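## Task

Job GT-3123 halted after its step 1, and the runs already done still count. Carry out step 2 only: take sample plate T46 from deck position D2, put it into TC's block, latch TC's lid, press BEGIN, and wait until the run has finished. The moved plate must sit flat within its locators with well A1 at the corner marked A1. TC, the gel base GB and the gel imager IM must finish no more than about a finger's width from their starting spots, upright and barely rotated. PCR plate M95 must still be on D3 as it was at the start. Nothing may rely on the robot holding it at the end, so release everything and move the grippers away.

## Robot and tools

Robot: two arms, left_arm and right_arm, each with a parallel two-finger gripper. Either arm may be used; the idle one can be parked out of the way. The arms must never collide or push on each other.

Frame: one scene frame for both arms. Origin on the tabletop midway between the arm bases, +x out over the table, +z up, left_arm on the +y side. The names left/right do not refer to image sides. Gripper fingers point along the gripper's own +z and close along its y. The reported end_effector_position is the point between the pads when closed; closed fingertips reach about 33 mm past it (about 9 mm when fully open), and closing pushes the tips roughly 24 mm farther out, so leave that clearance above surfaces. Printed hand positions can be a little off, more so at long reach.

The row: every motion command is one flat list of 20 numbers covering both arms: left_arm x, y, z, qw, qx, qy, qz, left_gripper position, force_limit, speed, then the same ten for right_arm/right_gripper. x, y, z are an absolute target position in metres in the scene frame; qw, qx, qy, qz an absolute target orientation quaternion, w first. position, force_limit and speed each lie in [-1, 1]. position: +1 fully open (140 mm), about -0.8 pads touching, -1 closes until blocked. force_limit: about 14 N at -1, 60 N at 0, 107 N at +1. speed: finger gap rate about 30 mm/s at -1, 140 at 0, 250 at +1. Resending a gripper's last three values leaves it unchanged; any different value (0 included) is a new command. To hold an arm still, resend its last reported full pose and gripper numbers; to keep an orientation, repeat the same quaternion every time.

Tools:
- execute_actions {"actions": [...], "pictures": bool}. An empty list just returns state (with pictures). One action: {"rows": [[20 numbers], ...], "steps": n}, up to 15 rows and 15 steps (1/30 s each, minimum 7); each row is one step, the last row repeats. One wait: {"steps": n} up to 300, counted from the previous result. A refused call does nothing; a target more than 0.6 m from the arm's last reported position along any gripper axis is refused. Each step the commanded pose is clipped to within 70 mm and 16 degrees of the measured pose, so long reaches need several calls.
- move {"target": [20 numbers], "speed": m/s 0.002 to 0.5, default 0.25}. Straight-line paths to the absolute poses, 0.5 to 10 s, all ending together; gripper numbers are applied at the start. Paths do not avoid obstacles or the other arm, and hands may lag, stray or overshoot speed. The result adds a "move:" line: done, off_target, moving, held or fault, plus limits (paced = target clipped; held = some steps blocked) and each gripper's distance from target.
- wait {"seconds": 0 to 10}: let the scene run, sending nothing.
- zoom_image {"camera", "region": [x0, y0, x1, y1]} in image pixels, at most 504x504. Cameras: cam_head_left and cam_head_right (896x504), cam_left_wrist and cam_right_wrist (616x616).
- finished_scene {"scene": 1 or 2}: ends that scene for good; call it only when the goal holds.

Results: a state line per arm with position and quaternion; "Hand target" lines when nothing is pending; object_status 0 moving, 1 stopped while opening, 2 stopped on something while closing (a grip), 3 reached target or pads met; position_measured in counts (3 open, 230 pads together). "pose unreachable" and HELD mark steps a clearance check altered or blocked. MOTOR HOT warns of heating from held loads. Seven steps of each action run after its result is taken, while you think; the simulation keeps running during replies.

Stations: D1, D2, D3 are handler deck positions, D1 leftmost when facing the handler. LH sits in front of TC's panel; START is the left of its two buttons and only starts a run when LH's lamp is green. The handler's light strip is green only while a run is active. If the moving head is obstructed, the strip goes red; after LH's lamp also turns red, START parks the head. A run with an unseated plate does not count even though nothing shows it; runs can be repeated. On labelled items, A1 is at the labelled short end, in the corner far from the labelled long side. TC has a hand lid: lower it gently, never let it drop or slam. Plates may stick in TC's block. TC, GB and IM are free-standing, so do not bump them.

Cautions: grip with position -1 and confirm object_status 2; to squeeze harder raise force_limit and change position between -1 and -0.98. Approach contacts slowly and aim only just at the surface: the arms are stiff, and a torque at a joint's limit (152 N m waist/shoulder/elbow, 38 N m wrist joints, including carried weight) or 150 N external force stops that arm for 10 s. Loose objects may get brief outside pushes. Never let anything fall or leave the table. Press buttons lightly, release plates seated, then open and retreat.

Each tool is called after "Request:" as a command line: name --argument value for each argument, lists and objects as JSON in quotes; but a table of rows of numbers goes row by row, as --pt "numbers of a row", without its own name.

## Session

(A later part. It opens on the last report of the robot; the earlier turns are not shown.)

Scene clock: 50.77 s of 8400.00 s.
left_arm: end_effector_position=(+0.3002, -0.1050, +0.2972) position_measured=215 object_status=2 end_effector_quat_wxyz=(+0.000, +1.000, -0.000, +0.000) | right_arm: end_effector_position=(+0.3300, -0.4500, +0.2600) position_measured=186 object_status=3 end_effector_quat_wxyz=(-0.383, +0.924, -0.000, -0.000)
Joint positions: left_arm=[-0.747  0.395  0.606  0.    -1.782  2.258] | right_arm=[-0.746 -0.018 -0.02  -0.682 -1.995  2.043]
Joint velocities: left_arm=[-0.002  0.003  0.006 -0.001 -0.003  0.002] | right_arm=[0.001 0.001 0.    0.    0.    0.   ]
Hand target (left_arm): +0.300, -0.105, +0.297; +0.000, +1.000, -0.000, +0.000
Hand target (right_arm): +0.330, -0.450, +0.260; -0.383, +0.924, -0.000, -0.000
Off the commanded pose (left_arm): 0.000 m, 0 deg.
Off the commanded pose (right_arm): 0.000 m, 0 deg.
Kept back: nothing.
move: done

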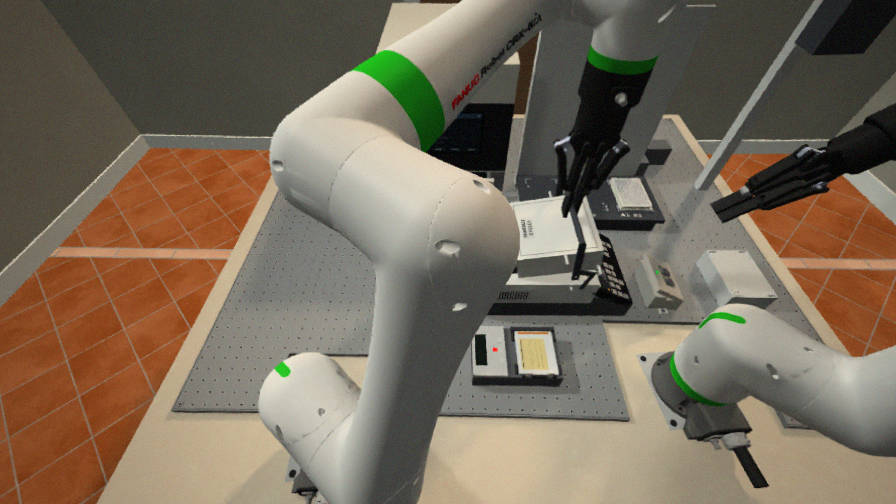

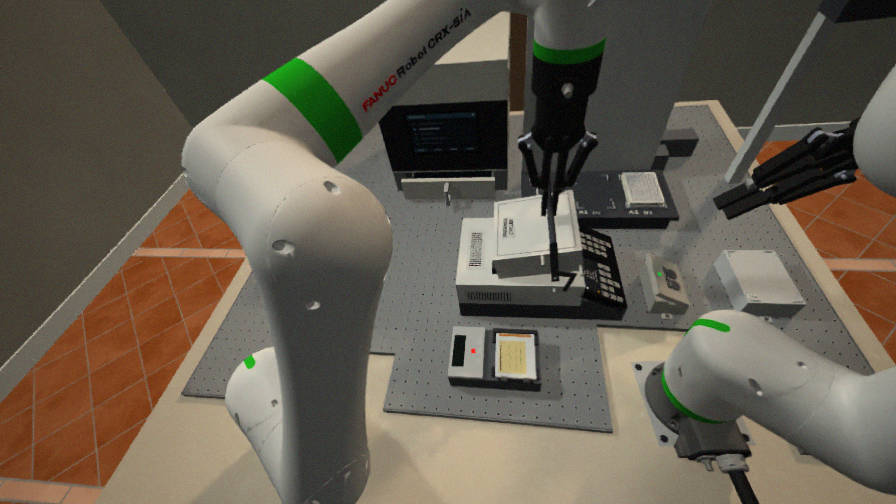

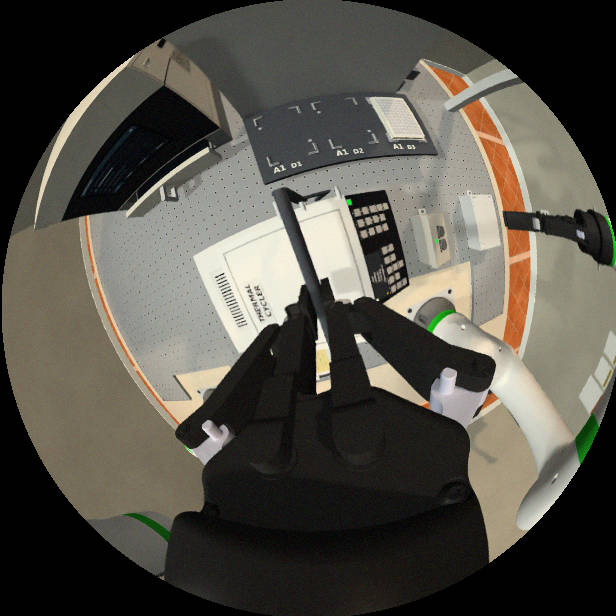

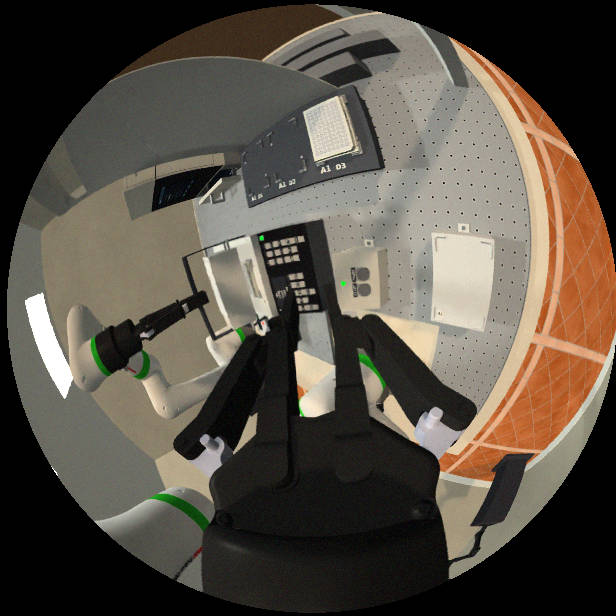

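Request:
move --target '[0.30,-0.108,0.285,0,1,0,0,-1,-0.4,-0.6,0.33,-0.45,0.26,-0.383,0.924,0,0,-0.45,0.3,0]' --speed 0.012

Request:
zoom_image --camera "cam_head_right" --region '[480, 180, 630, 320]'

Scene clock: 52.43 s of 8400.00 s.
left_arm: end_effector_position=(+0.3000, -0.1080, +0.2851) position_measured=215 object_status=2 end_effector_quat_wxyz=(+0.000, +1.000, -0.000, +0.000) | right_arm: end_effector_position=(+0.3300, -0.4500, +0.2600) position_measured=186 object_status=3 end_effector_quat_wxyz=(-0.383, +0.924, -0.000, -0.000)
Joint positions: left_arm=[-0.751  0.395  0.578  0.    -1.754  2.262] | right_arm=[-0.746 -0.018 -0.02  -0.682 -1.995  2.043]
Joint velocities: left_arm=[-0.001 -0.    -0.001  0.001  0.001 -0.   ] | right_arm=[ 0.    -0.001  0.     0.     0.     0.   ]
Hand target (left_arm): +0.300, -0.108, +0.285; -0.000, +1.000, -0.000, +0.000
Hand target (right_arm): +0.330, -0.450, +0.260; -0.383, +0.924, +0.000, -0.000
Off the commanded pose (left_arm): 0.000 m, 0 deg.
Off the commanded pose (right_arm): 0.000 m, 0 deg.
Kept back: nothing.
move: done

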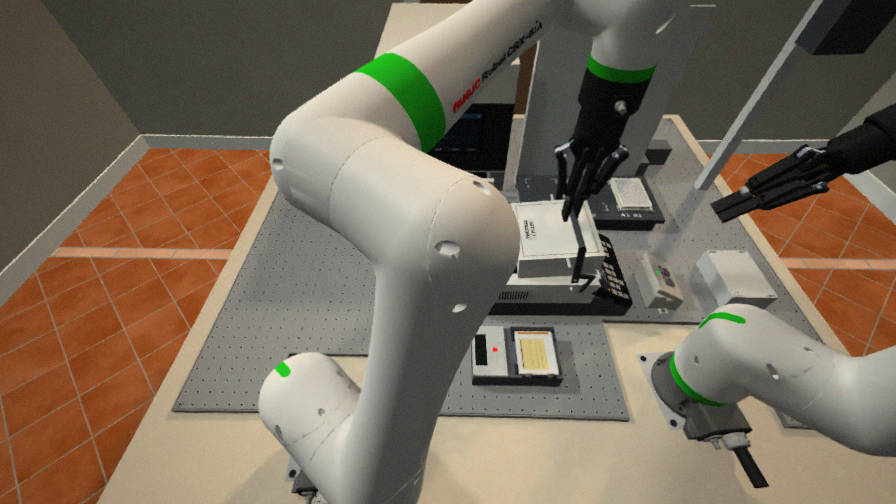

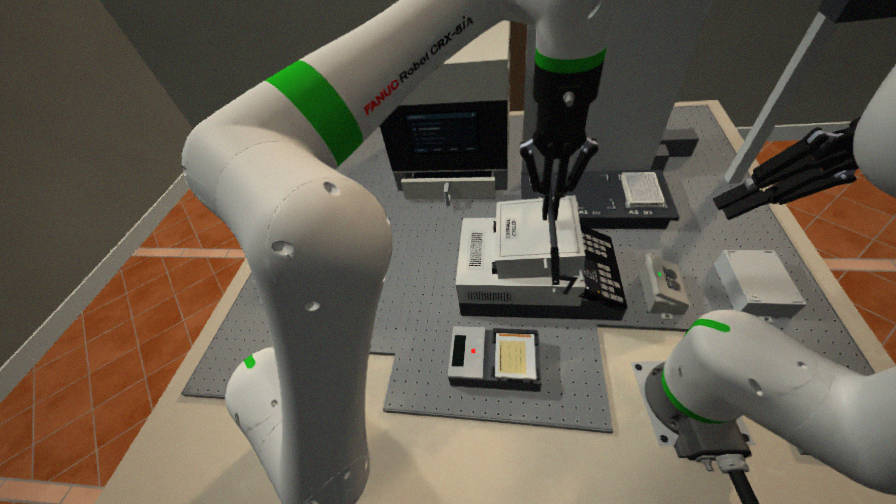

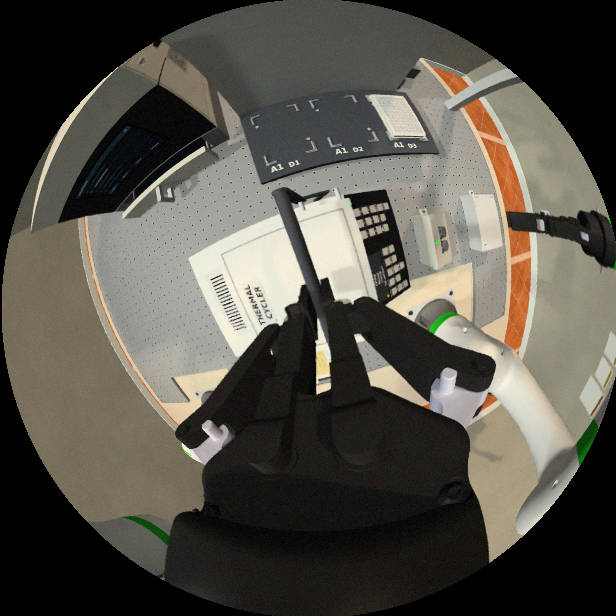

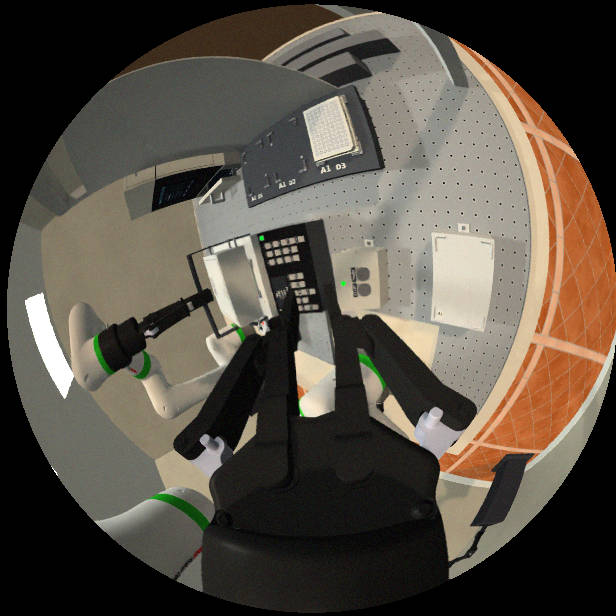

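Region (480, 180, 630, 320) of cam_head_right's 896x504 image, scaled by 3.360, with more detail than that image has; it fills the top 470 rows of this view, and the rest is white.

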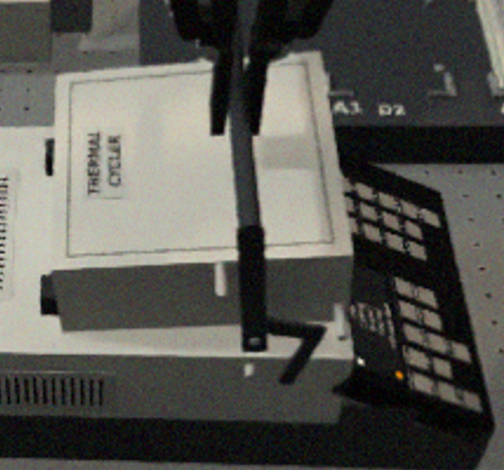

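Request:
move --target '[0.30,-0.115,0.2805,0,1,0,0,-1,-0.4,-0.6,0.33,-0.45,0.26,-0.383,0.924,0,0,-0.45,0.3,0]' --speed 0.008

Request:
zoom_image --camera "cam_head_right" --region '[480, 180, 630, 320]'

Scene clock: 53.93 s of 8400.00 s.
left_arm: end_effector_position=(+0.3000, -0.1150, +0.2805) position_measured=215 object_status=2 end_effector_quat_wxyz=(+0.000, +1.000, -0.000, +0.000) | right_arm: end_effector_position=(+0.3300, -0.4500, +0.2600) position_measured=186 object_status=3 end_effector_quat_wxyz=(-0.383, +0.924, +0.000, -0.000)
Joint positions: left_arm=[-0.761  0.409  0.586  0.    -1.748  2.271] | right_arm=[-0.746 -0.018 -0.02  -0.682 -1.995  2.043]
Joint velocities: left_arm=[-0.     0.001 -0.001 -0.001 -0.    -0.001] | right_arm=[-0.001 -0.001  0.    -0.    -0.     0.   ]
Hand target (left_arm): +0.300, -0.115, +0.281; +0.000, +1.000, -0.000, +0.000
Hand target (right_arm): +0.330, -0.450, +0.260; -0.383, +0.924, +0.000, +0.000
Off the commanded pose (left_arm): 0.000 m, 0 deg.
Off the commanded pose (right_arm): 0.000 m, 0 deg.
Kept back: nothing.
move: done

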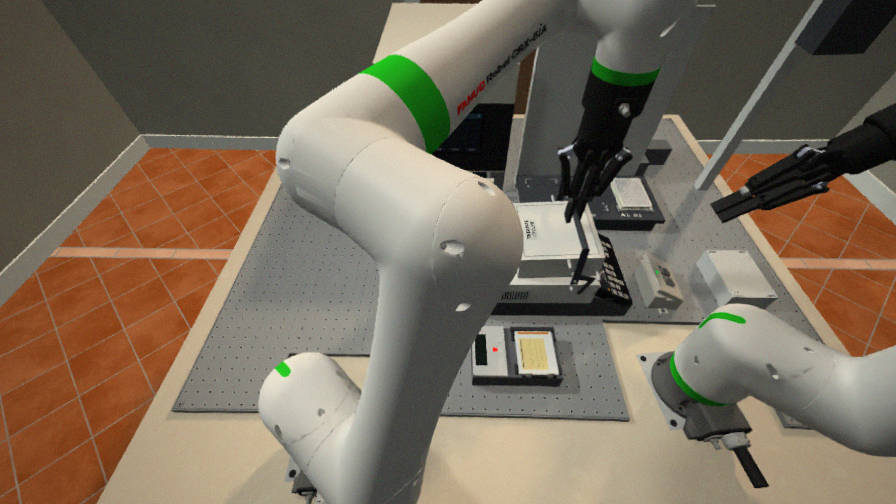

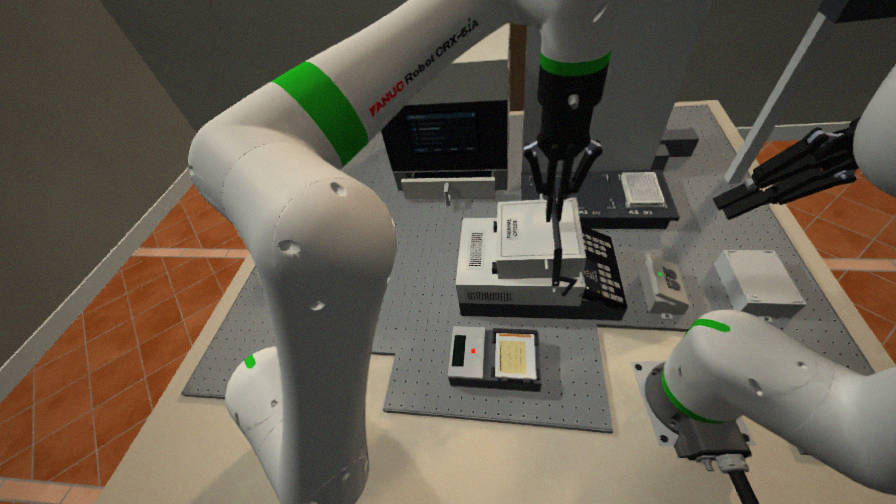

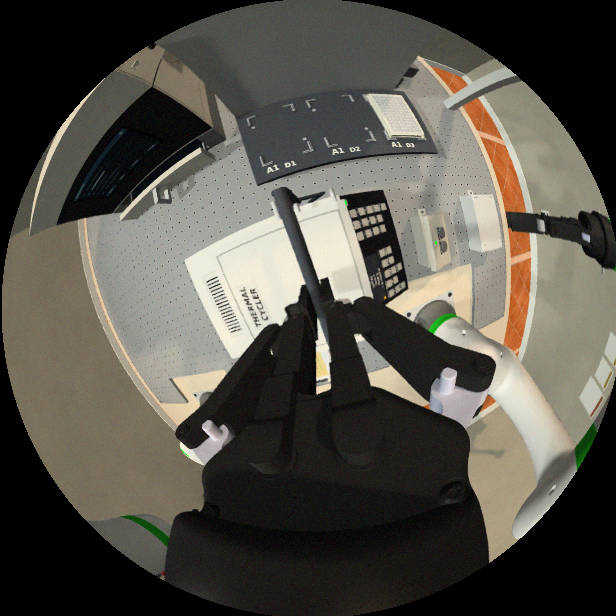

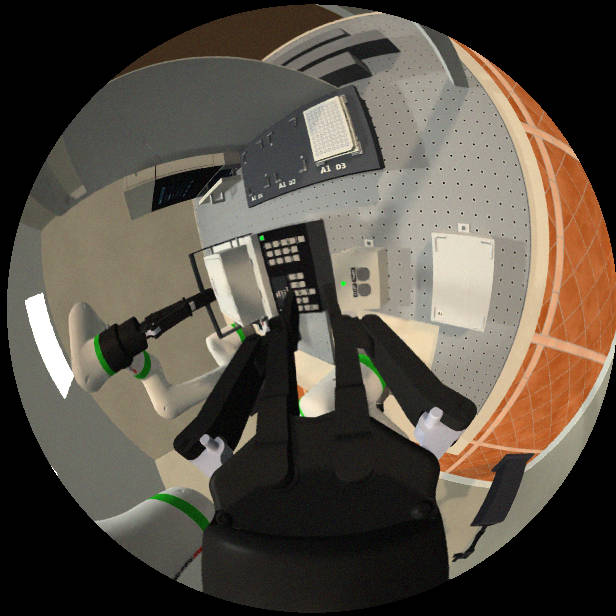

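Region (480, 180, 630, 320) of cam_head_right's 896x504 image, scaled by 3.360, with more detail than that image has; it fills the top 470 rows of this view, and the rest is white.

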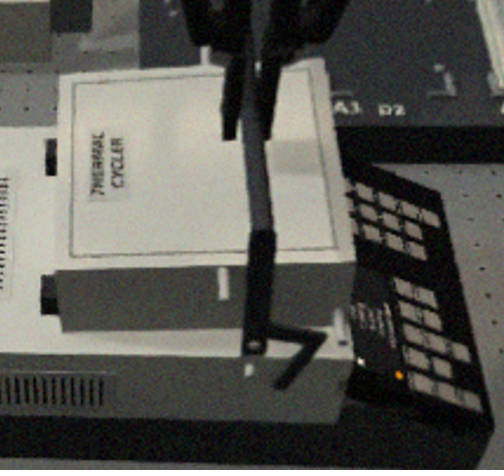

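Request:
move --target '[0.30,-0.148,0.276,0,1,0,0,-1,-0.4,-0.6,0.33,-0.45,0.26,-0.383,0.924,0,0,-0.45,0.3,0]' --speed 0.03

Request:
move --target '[0.30,-0.174,0.2655,0,1,0,0,-1,-0.4,-0.6,0.33,-0.45,0.26,-0.383,0.924,0,0,-0.45,0.3,0]' --speed 0.03

Request:
zoom_image --camera "cam_head_right" --region '[480, 180, 630, 320]'

Scene clock: 55.77 s of 8400.00 s.
left_arm: end_effector_position=(+0.3001, -0.1480, +0.2760) position_measured=215 object_status=2 end_effector_quat_wxyz=(+0.000, +1.000, +0.000, -0.000) | right_arm: end_effector_position=(+0.3300, -0.4500, +0.2600) position_measured=186 object_status=3 end_effector_quat_wxyz=(-0.383, +0.924, +0.000, -0.000)
Joint positions: left_arm=[-0.802  0.487  0.687  0.    -1.77   2.313] | right_arm=[-0.746 -0.018 -0.02  -0.682 -1.995  2.043]
Joint velocities: left_arm=[-0.002  0.002  0.005 -0.001 -0.002  0.002] | right_arm=[ 0.    -0.001  0.     0.001 -0.     0.   ]
Hand target (left_arm): +0.300, -0.148, +0.276; +0.000, +1.000, +0.000, +0.000
Hand target (right_arm): +0.330, -0.450, +0.260; -0.383, +0.924, +0.000, +0.000
Off the commanded pose (left_arm): 0.000 m, 0 deg.
Off the commanded pose (right_arm): 0.000 m, 0 deg.
Kept back: nothing.
move: done

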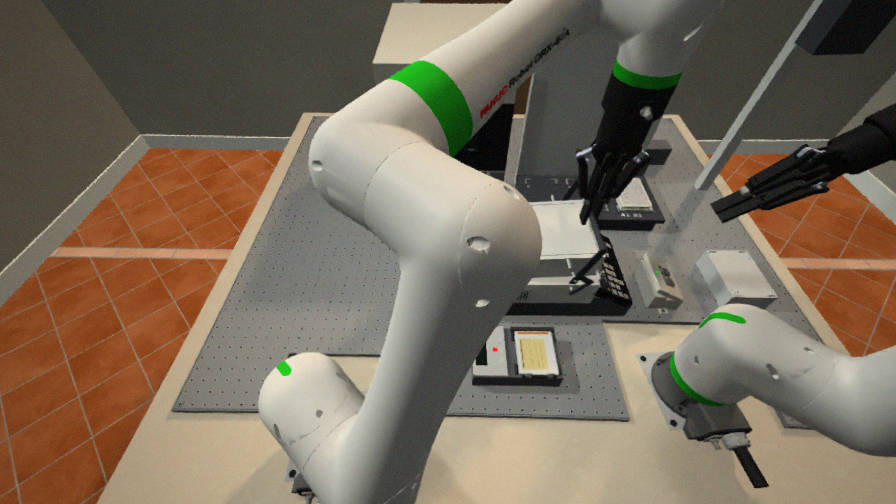

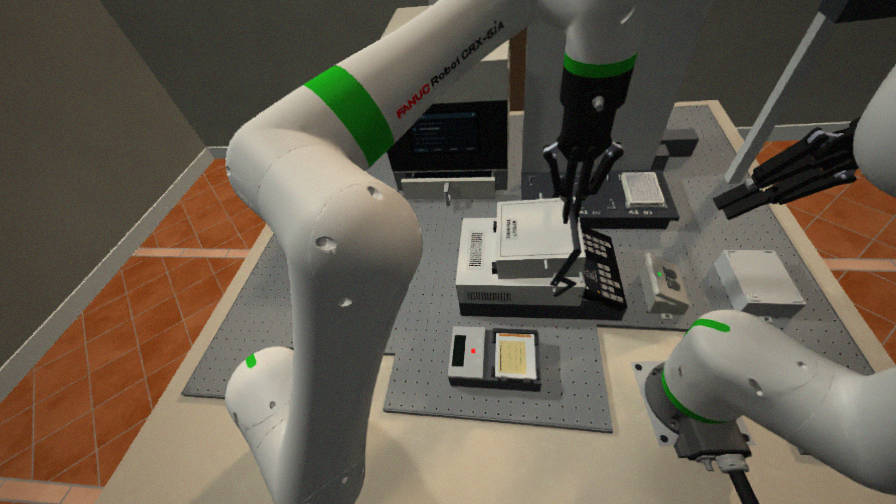

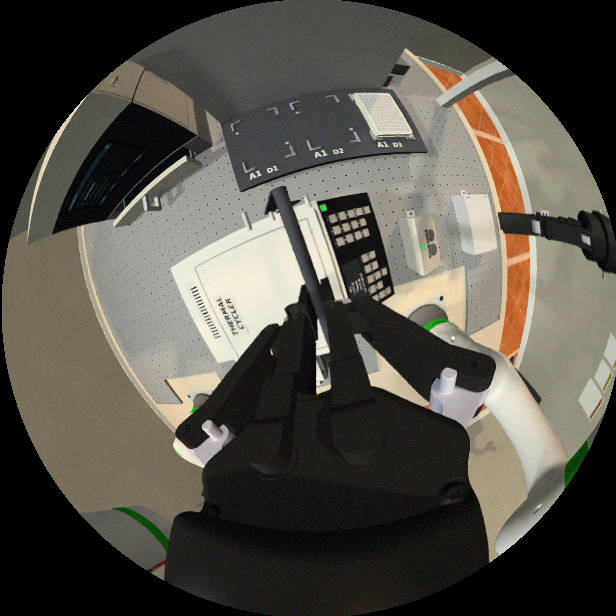

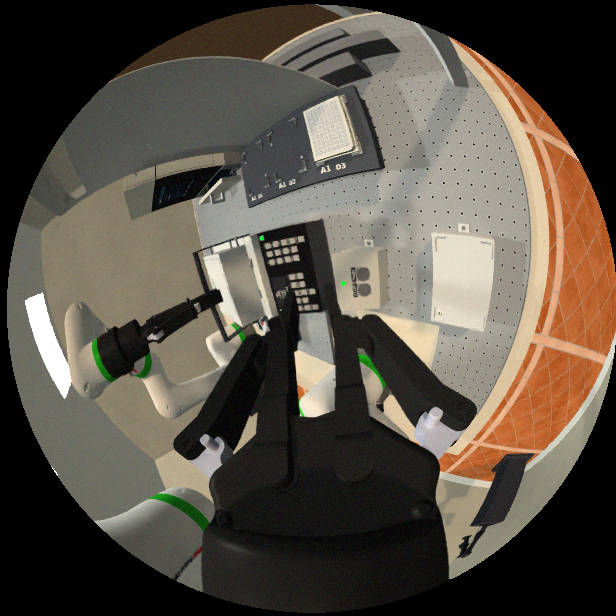

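Scene clock: 57.00 s of 8400.00 s.
left_arm: end_effector_position=(+0.3001, -0.1739, +0.2654) position_measured=215 object_status=2 end_effector_quat_wxyz=(-0.000, +1.000, +0.000, -0.000) | right_arm: end_effector_position=(+0.3300, -0.4500, +0.2600) position_measured=186 object_status=3 end_effector_quat_wxyz=(-0.383, +0.924, +0.000, -0.000)
Joint positions: left_arm=[-0.832  0.55   0.755 -0.    -1.776  2.343] | right_arm=[-0.746 -0.018 -0.02  -0.682 -1.995  2.043]
Joint velocities: left_arm=[ 0.     0.001  0.003  0.003 -0.001  0.   ] | right_arm=[-0.001 -0.002  0.     0.    -0.    -0.   ]
Hand target (left_arm): +0.300, -0.174, +0.266; +0.000, +1.000, +0.000, +0.000
Hand target (right_arm): +0.330, -0.450, +0.260; -0.383, +0.924, +0.000, +0.000
Off the commanded pose (left_arm): 0.000 m, 0 deg.
Off the commanded pose (right_arm): 0.000 m, 0 deg.
Kept back: nothing.
move: done

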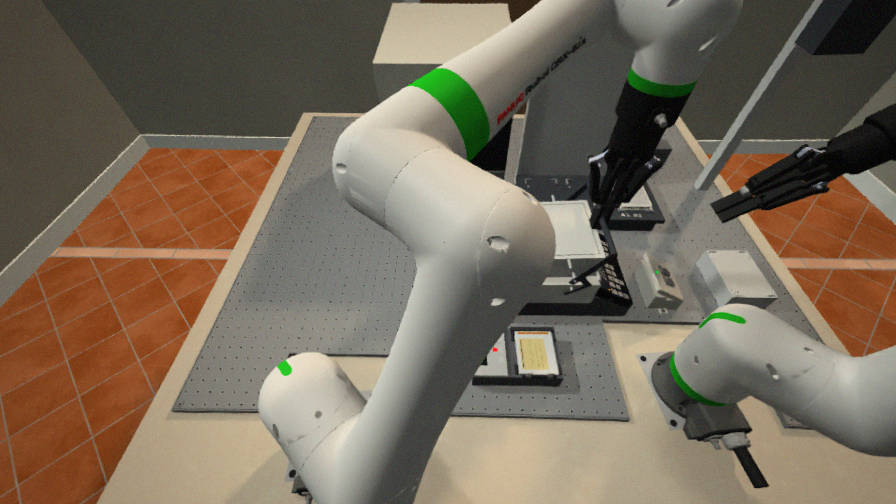

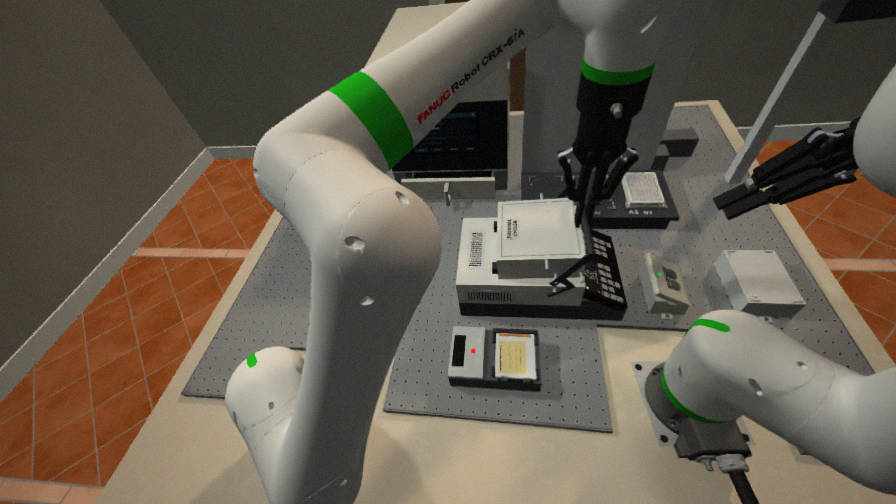

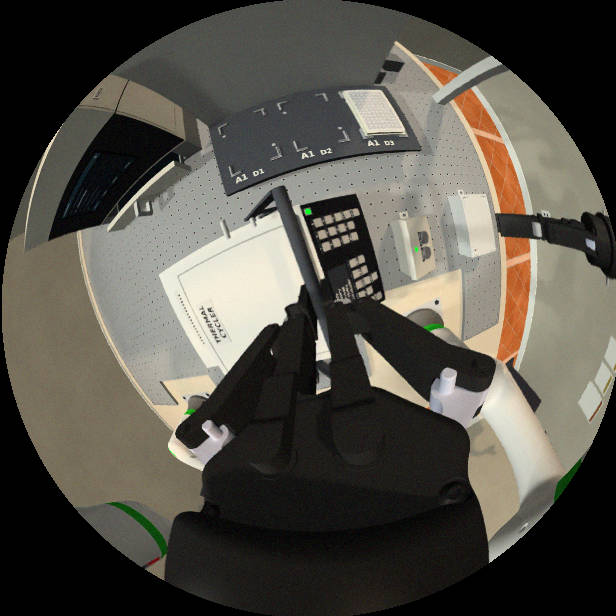

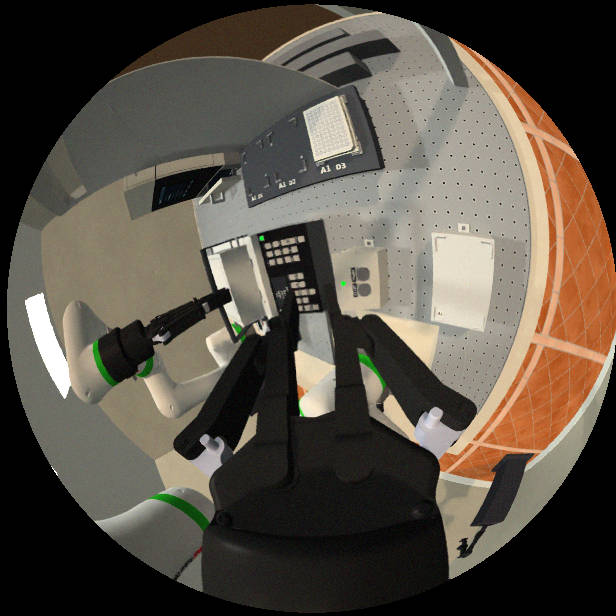

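Region (480, 180, 630, 320) of cam_head_right's 896x504 image, scaled by 3.360, with more detail than that image has; it fills the top 470 rows of this view, and the rest is white.

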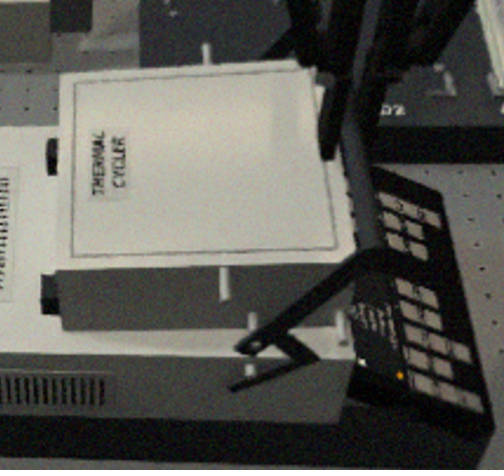

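Request:
move --target '[0.30,-0.197,0.241,0,1,0,0,-1,-0.4,-0.6,0.33,-0.45,0.26,-0.383,0.924,0,0,-0.45,0.3,0]' --speed 0.03

Request:
zoom_image --camera "cam_head_right" --region '[480, 180, 630, 320]'

Scene clock: 58.77 s of 8400.00 s.
left_arm: end_effector_position=(+0.3000, -0.1970, +0.2410) position_measured=215 object_status=2 end_effector_quat_wxyz=(-0.000, +1.000, -0.000, -0.000) | right_arm: end_effector_position=(+0.3300, -0.4500, +0.2600) position_measured=186 object_status=3 end_effector_quat_wxyz=(-0.383, +0.924, +0.000, -0.000)
Joint positions: left_arm=[-0.857  0.599  0.772 -0.    -1.744  2.368] | right_arm=[-0.746 -0.018 -0.02  -0.682 -1.995  2.043]
Joint velocities: left_arm=[-0.001  0.001  0.003  0.     0.001  0.   ] | right_arm=[-0.     0.001 -0.    -0.    -0.     0.   ]
Hand target (left_arm): +0.300, -0.197, +0.241; +0.000, +1.000, -0.000, +0.000
Hand target (right_arm): +0.330, -0.450, +0.260; -0.383, +0.924, +0.000, +0.000
Off the commanded pose (left_arm): 0.000 m, 0 deg.
Off the commanded pose (right_arm): 0.000 m, 0 deg.
Kept back: nothing.
move: done

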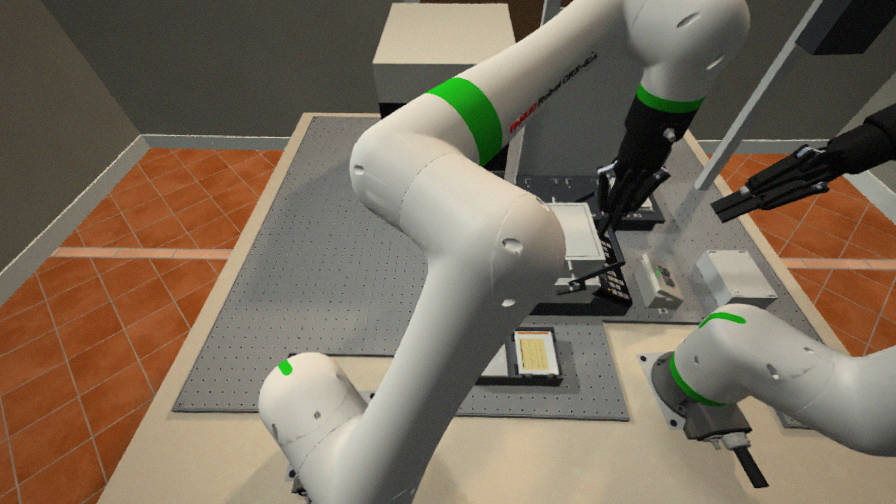

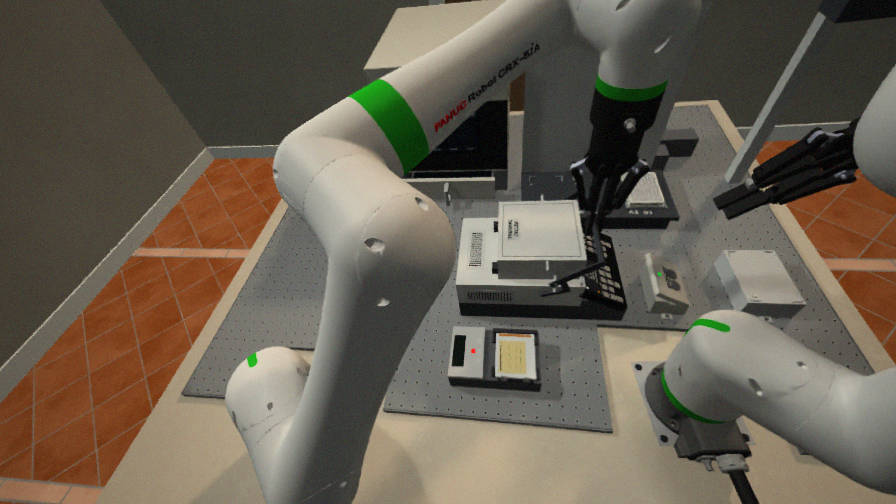

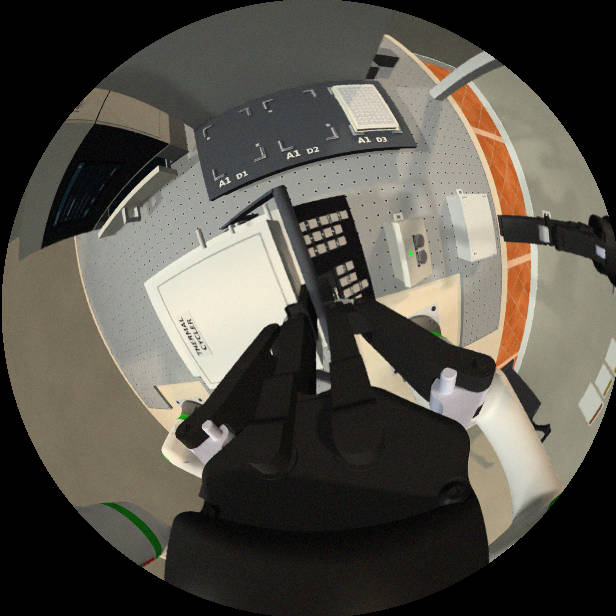

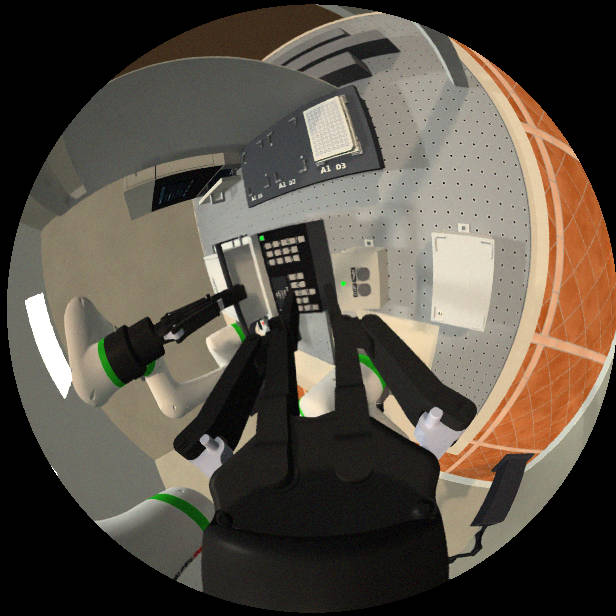

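Region (480, 180, 630, 320) of cam_head_right's 896x504 image, scaled by 3.360, with more detail than that image has; it fills the top 470 rows of this view, and the rest is white.

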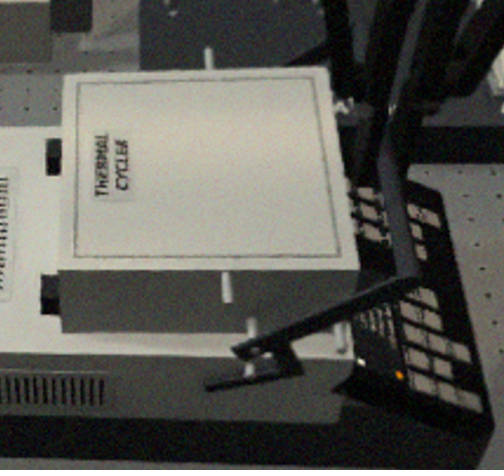

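Lid flat; continue θ=65 then toward stop.

Request:
move --target '[0.30,-0.212,0.2165,0,1,0,0,-1,-0.4,-0.6,0.33,-0.45,0.26,-0.383,0.924,0,0,-0.45,0.3,0]' --speed 0.025

Request:
zoom_image --camera "cam_head_right" --region '[480, 180, 630, 320]'

Scene clock: 60.40 s of 8400.00 s.
left_arm: end_effector_position=(+0.3000, -0.2120, +0.2165) position_measured=215 object_status=2 end_effector_quat_wxyz=(-0.000, +1.000, -0.000, -0.000) | right_arm: end_effector_position=(+0.3300, -0.4500, +0.2600) position_measured=186 object_status=3 end_effector_quat_wxyz=(-0.383, +0.924, +0.000, -0.000)
Joint positions: left_arm=[-0.873  0.63   0.762 -0.    -1.703  2.384] | right_arm=[-0.746 -0.018 -0.02  -0.682 -1.995  2.043]
Joint velocities: left_arm=[-0.001  0.     0.001  0.001 -0.001  0.   ] | right_arm=[-0.001 -0.     0.    -0.    -0.    -0.   ]
Hand target (left_arm): +0.300, -0.212, +0.217; +0.000, +1.000, -0.000, +0.000
Hand target (right_arm): +0.330, -0.450, +0.260; -0.383, +0.924, +0.000, +0.000
Off the commanded pose (left_arm): 0.000 m, 0 deg.
Off the commanded pose (right_arm): 0.000 m, 0 deg.
Kept back: nothing.
move: done

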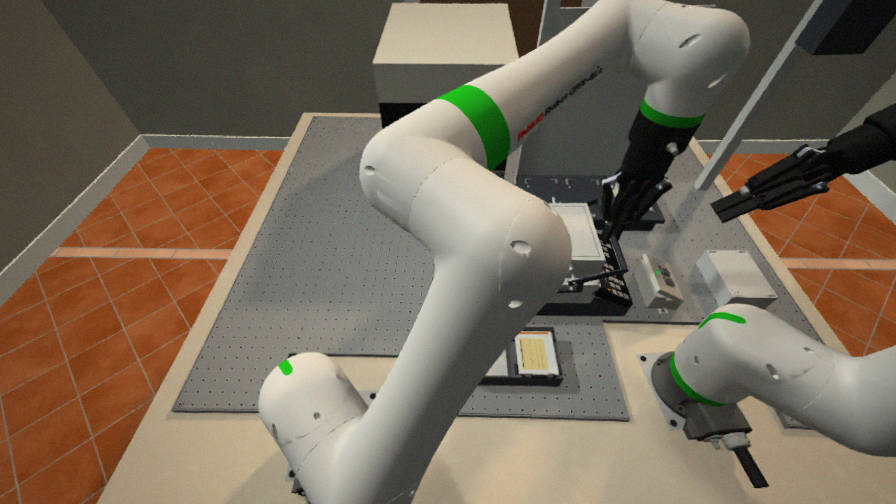

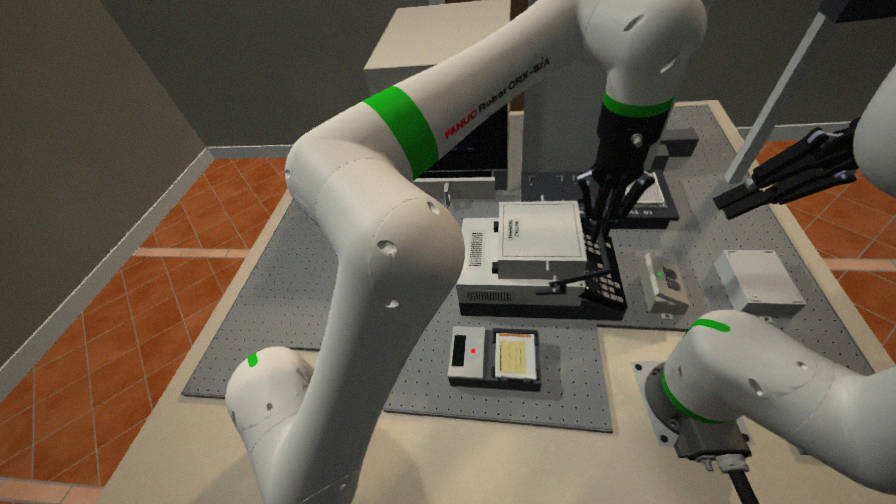

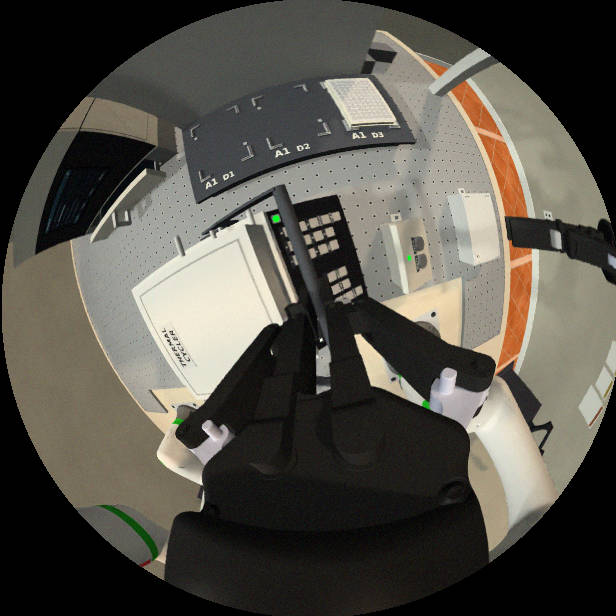

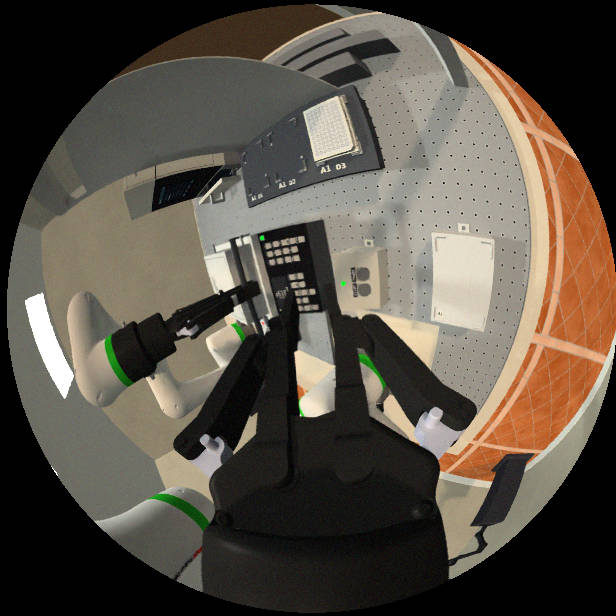

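Region (480, 180, 630, 320) of cam_head_right's 896x504 image, scaled by 3.360, with more detail than that image has; it fills the top 470 rows of this view, and the rest is white.

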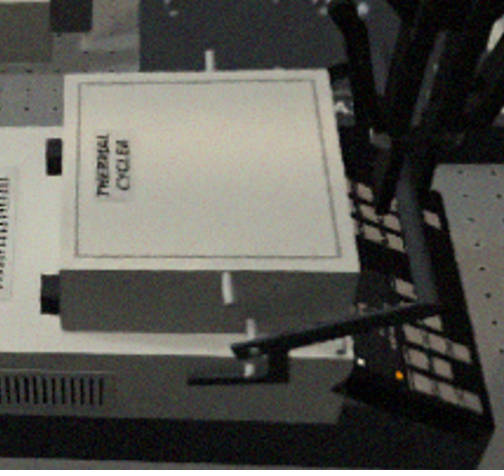

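Request:
move --target '[0.30,-0.2185,0.199,0,1,0,0,-1,-0.4,-0.6,0.33,-0.45,0.26,-0.383,0.924,0,0,-0.45,0.3,0]' --speed 0.015

Request:
zoom_image --camera "cam_head_right" --region '[480, 180, 630, 320]'

Scene clock: 62.10 s of 8400.00 s.
left_arm: end_effector_position=(+0.3001, -0.2184, +0.1992) position_measured=215 object_status=2 end_effector_quat_wxyz=(+0.000, +1.000, +0.000, +0.000) | right_arm: end_effector_position=(+0.3300, -0.4500, +0.2600) position_measured=186 object_status=3 end_effector_quat_wxyz=(-0.383, +0.924, +0.000, -0.000)
Joint positions: left_arm=[-0.88   0.641  0.739 -0.    -1.669  2.39 ] | right_arm=[-0.746 -0.018 -0.02  -0.682 -1.995  2.043]
Joint velocities: left_arm=[-0.001  0.001 -0.001  0.001  0.002  0.   ] | right_arm=[ 0.001  0.001 -0.    -0.001 -0.001  0.   ]
Hand target (left_arm): +0.300, -0.218, +0.199; +0.000, +1.000, -0.000, +0.000
Hand target (right_arm): +0.330, -0.450, +0.260; -0.383, +0.924, +0.000, +0.000
Off the commanded pose (left_arm): 0.000 m, 0 deg.
Off the commanded pose (right_arm): 0.000 m, 0 deg.
Kept back: nothing.
move: done

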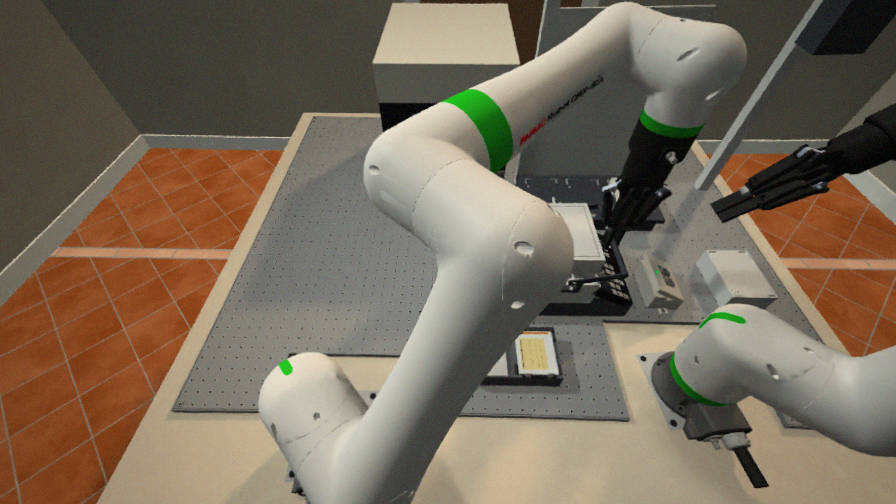

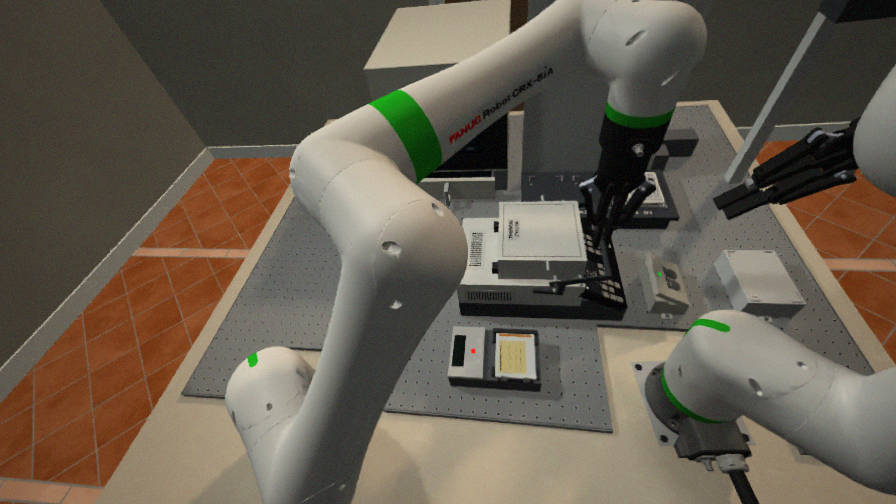

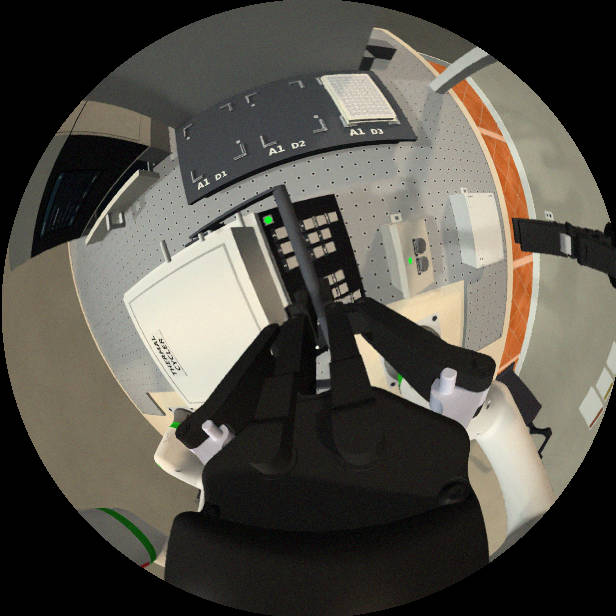

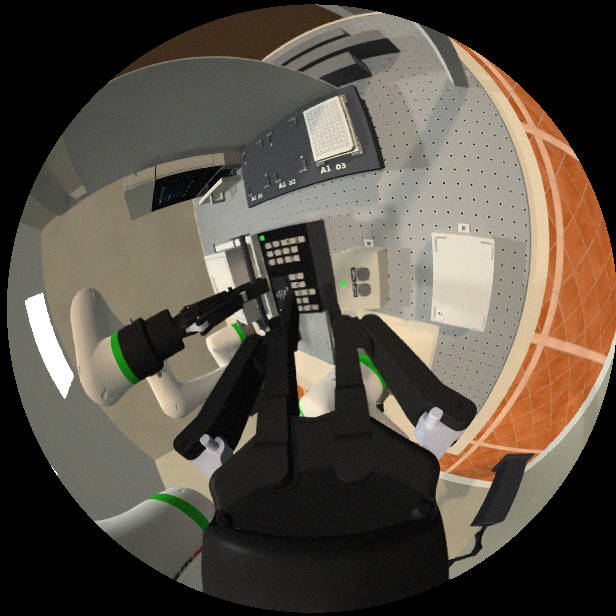

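Region (480, 180, 630, 320) of cam_head_right's 896x504 image, scaled by 3.360, with more detail than that image has; it fills the top 470 rows of this view, and the rest is white.

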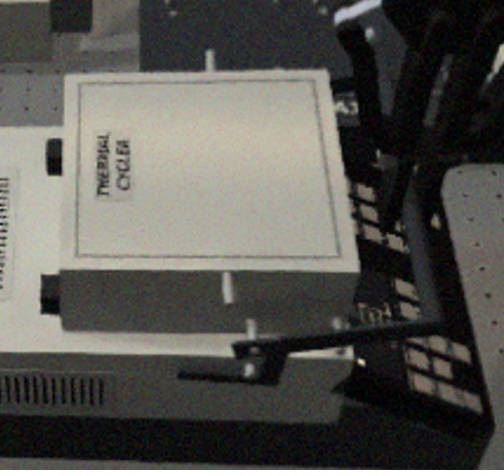

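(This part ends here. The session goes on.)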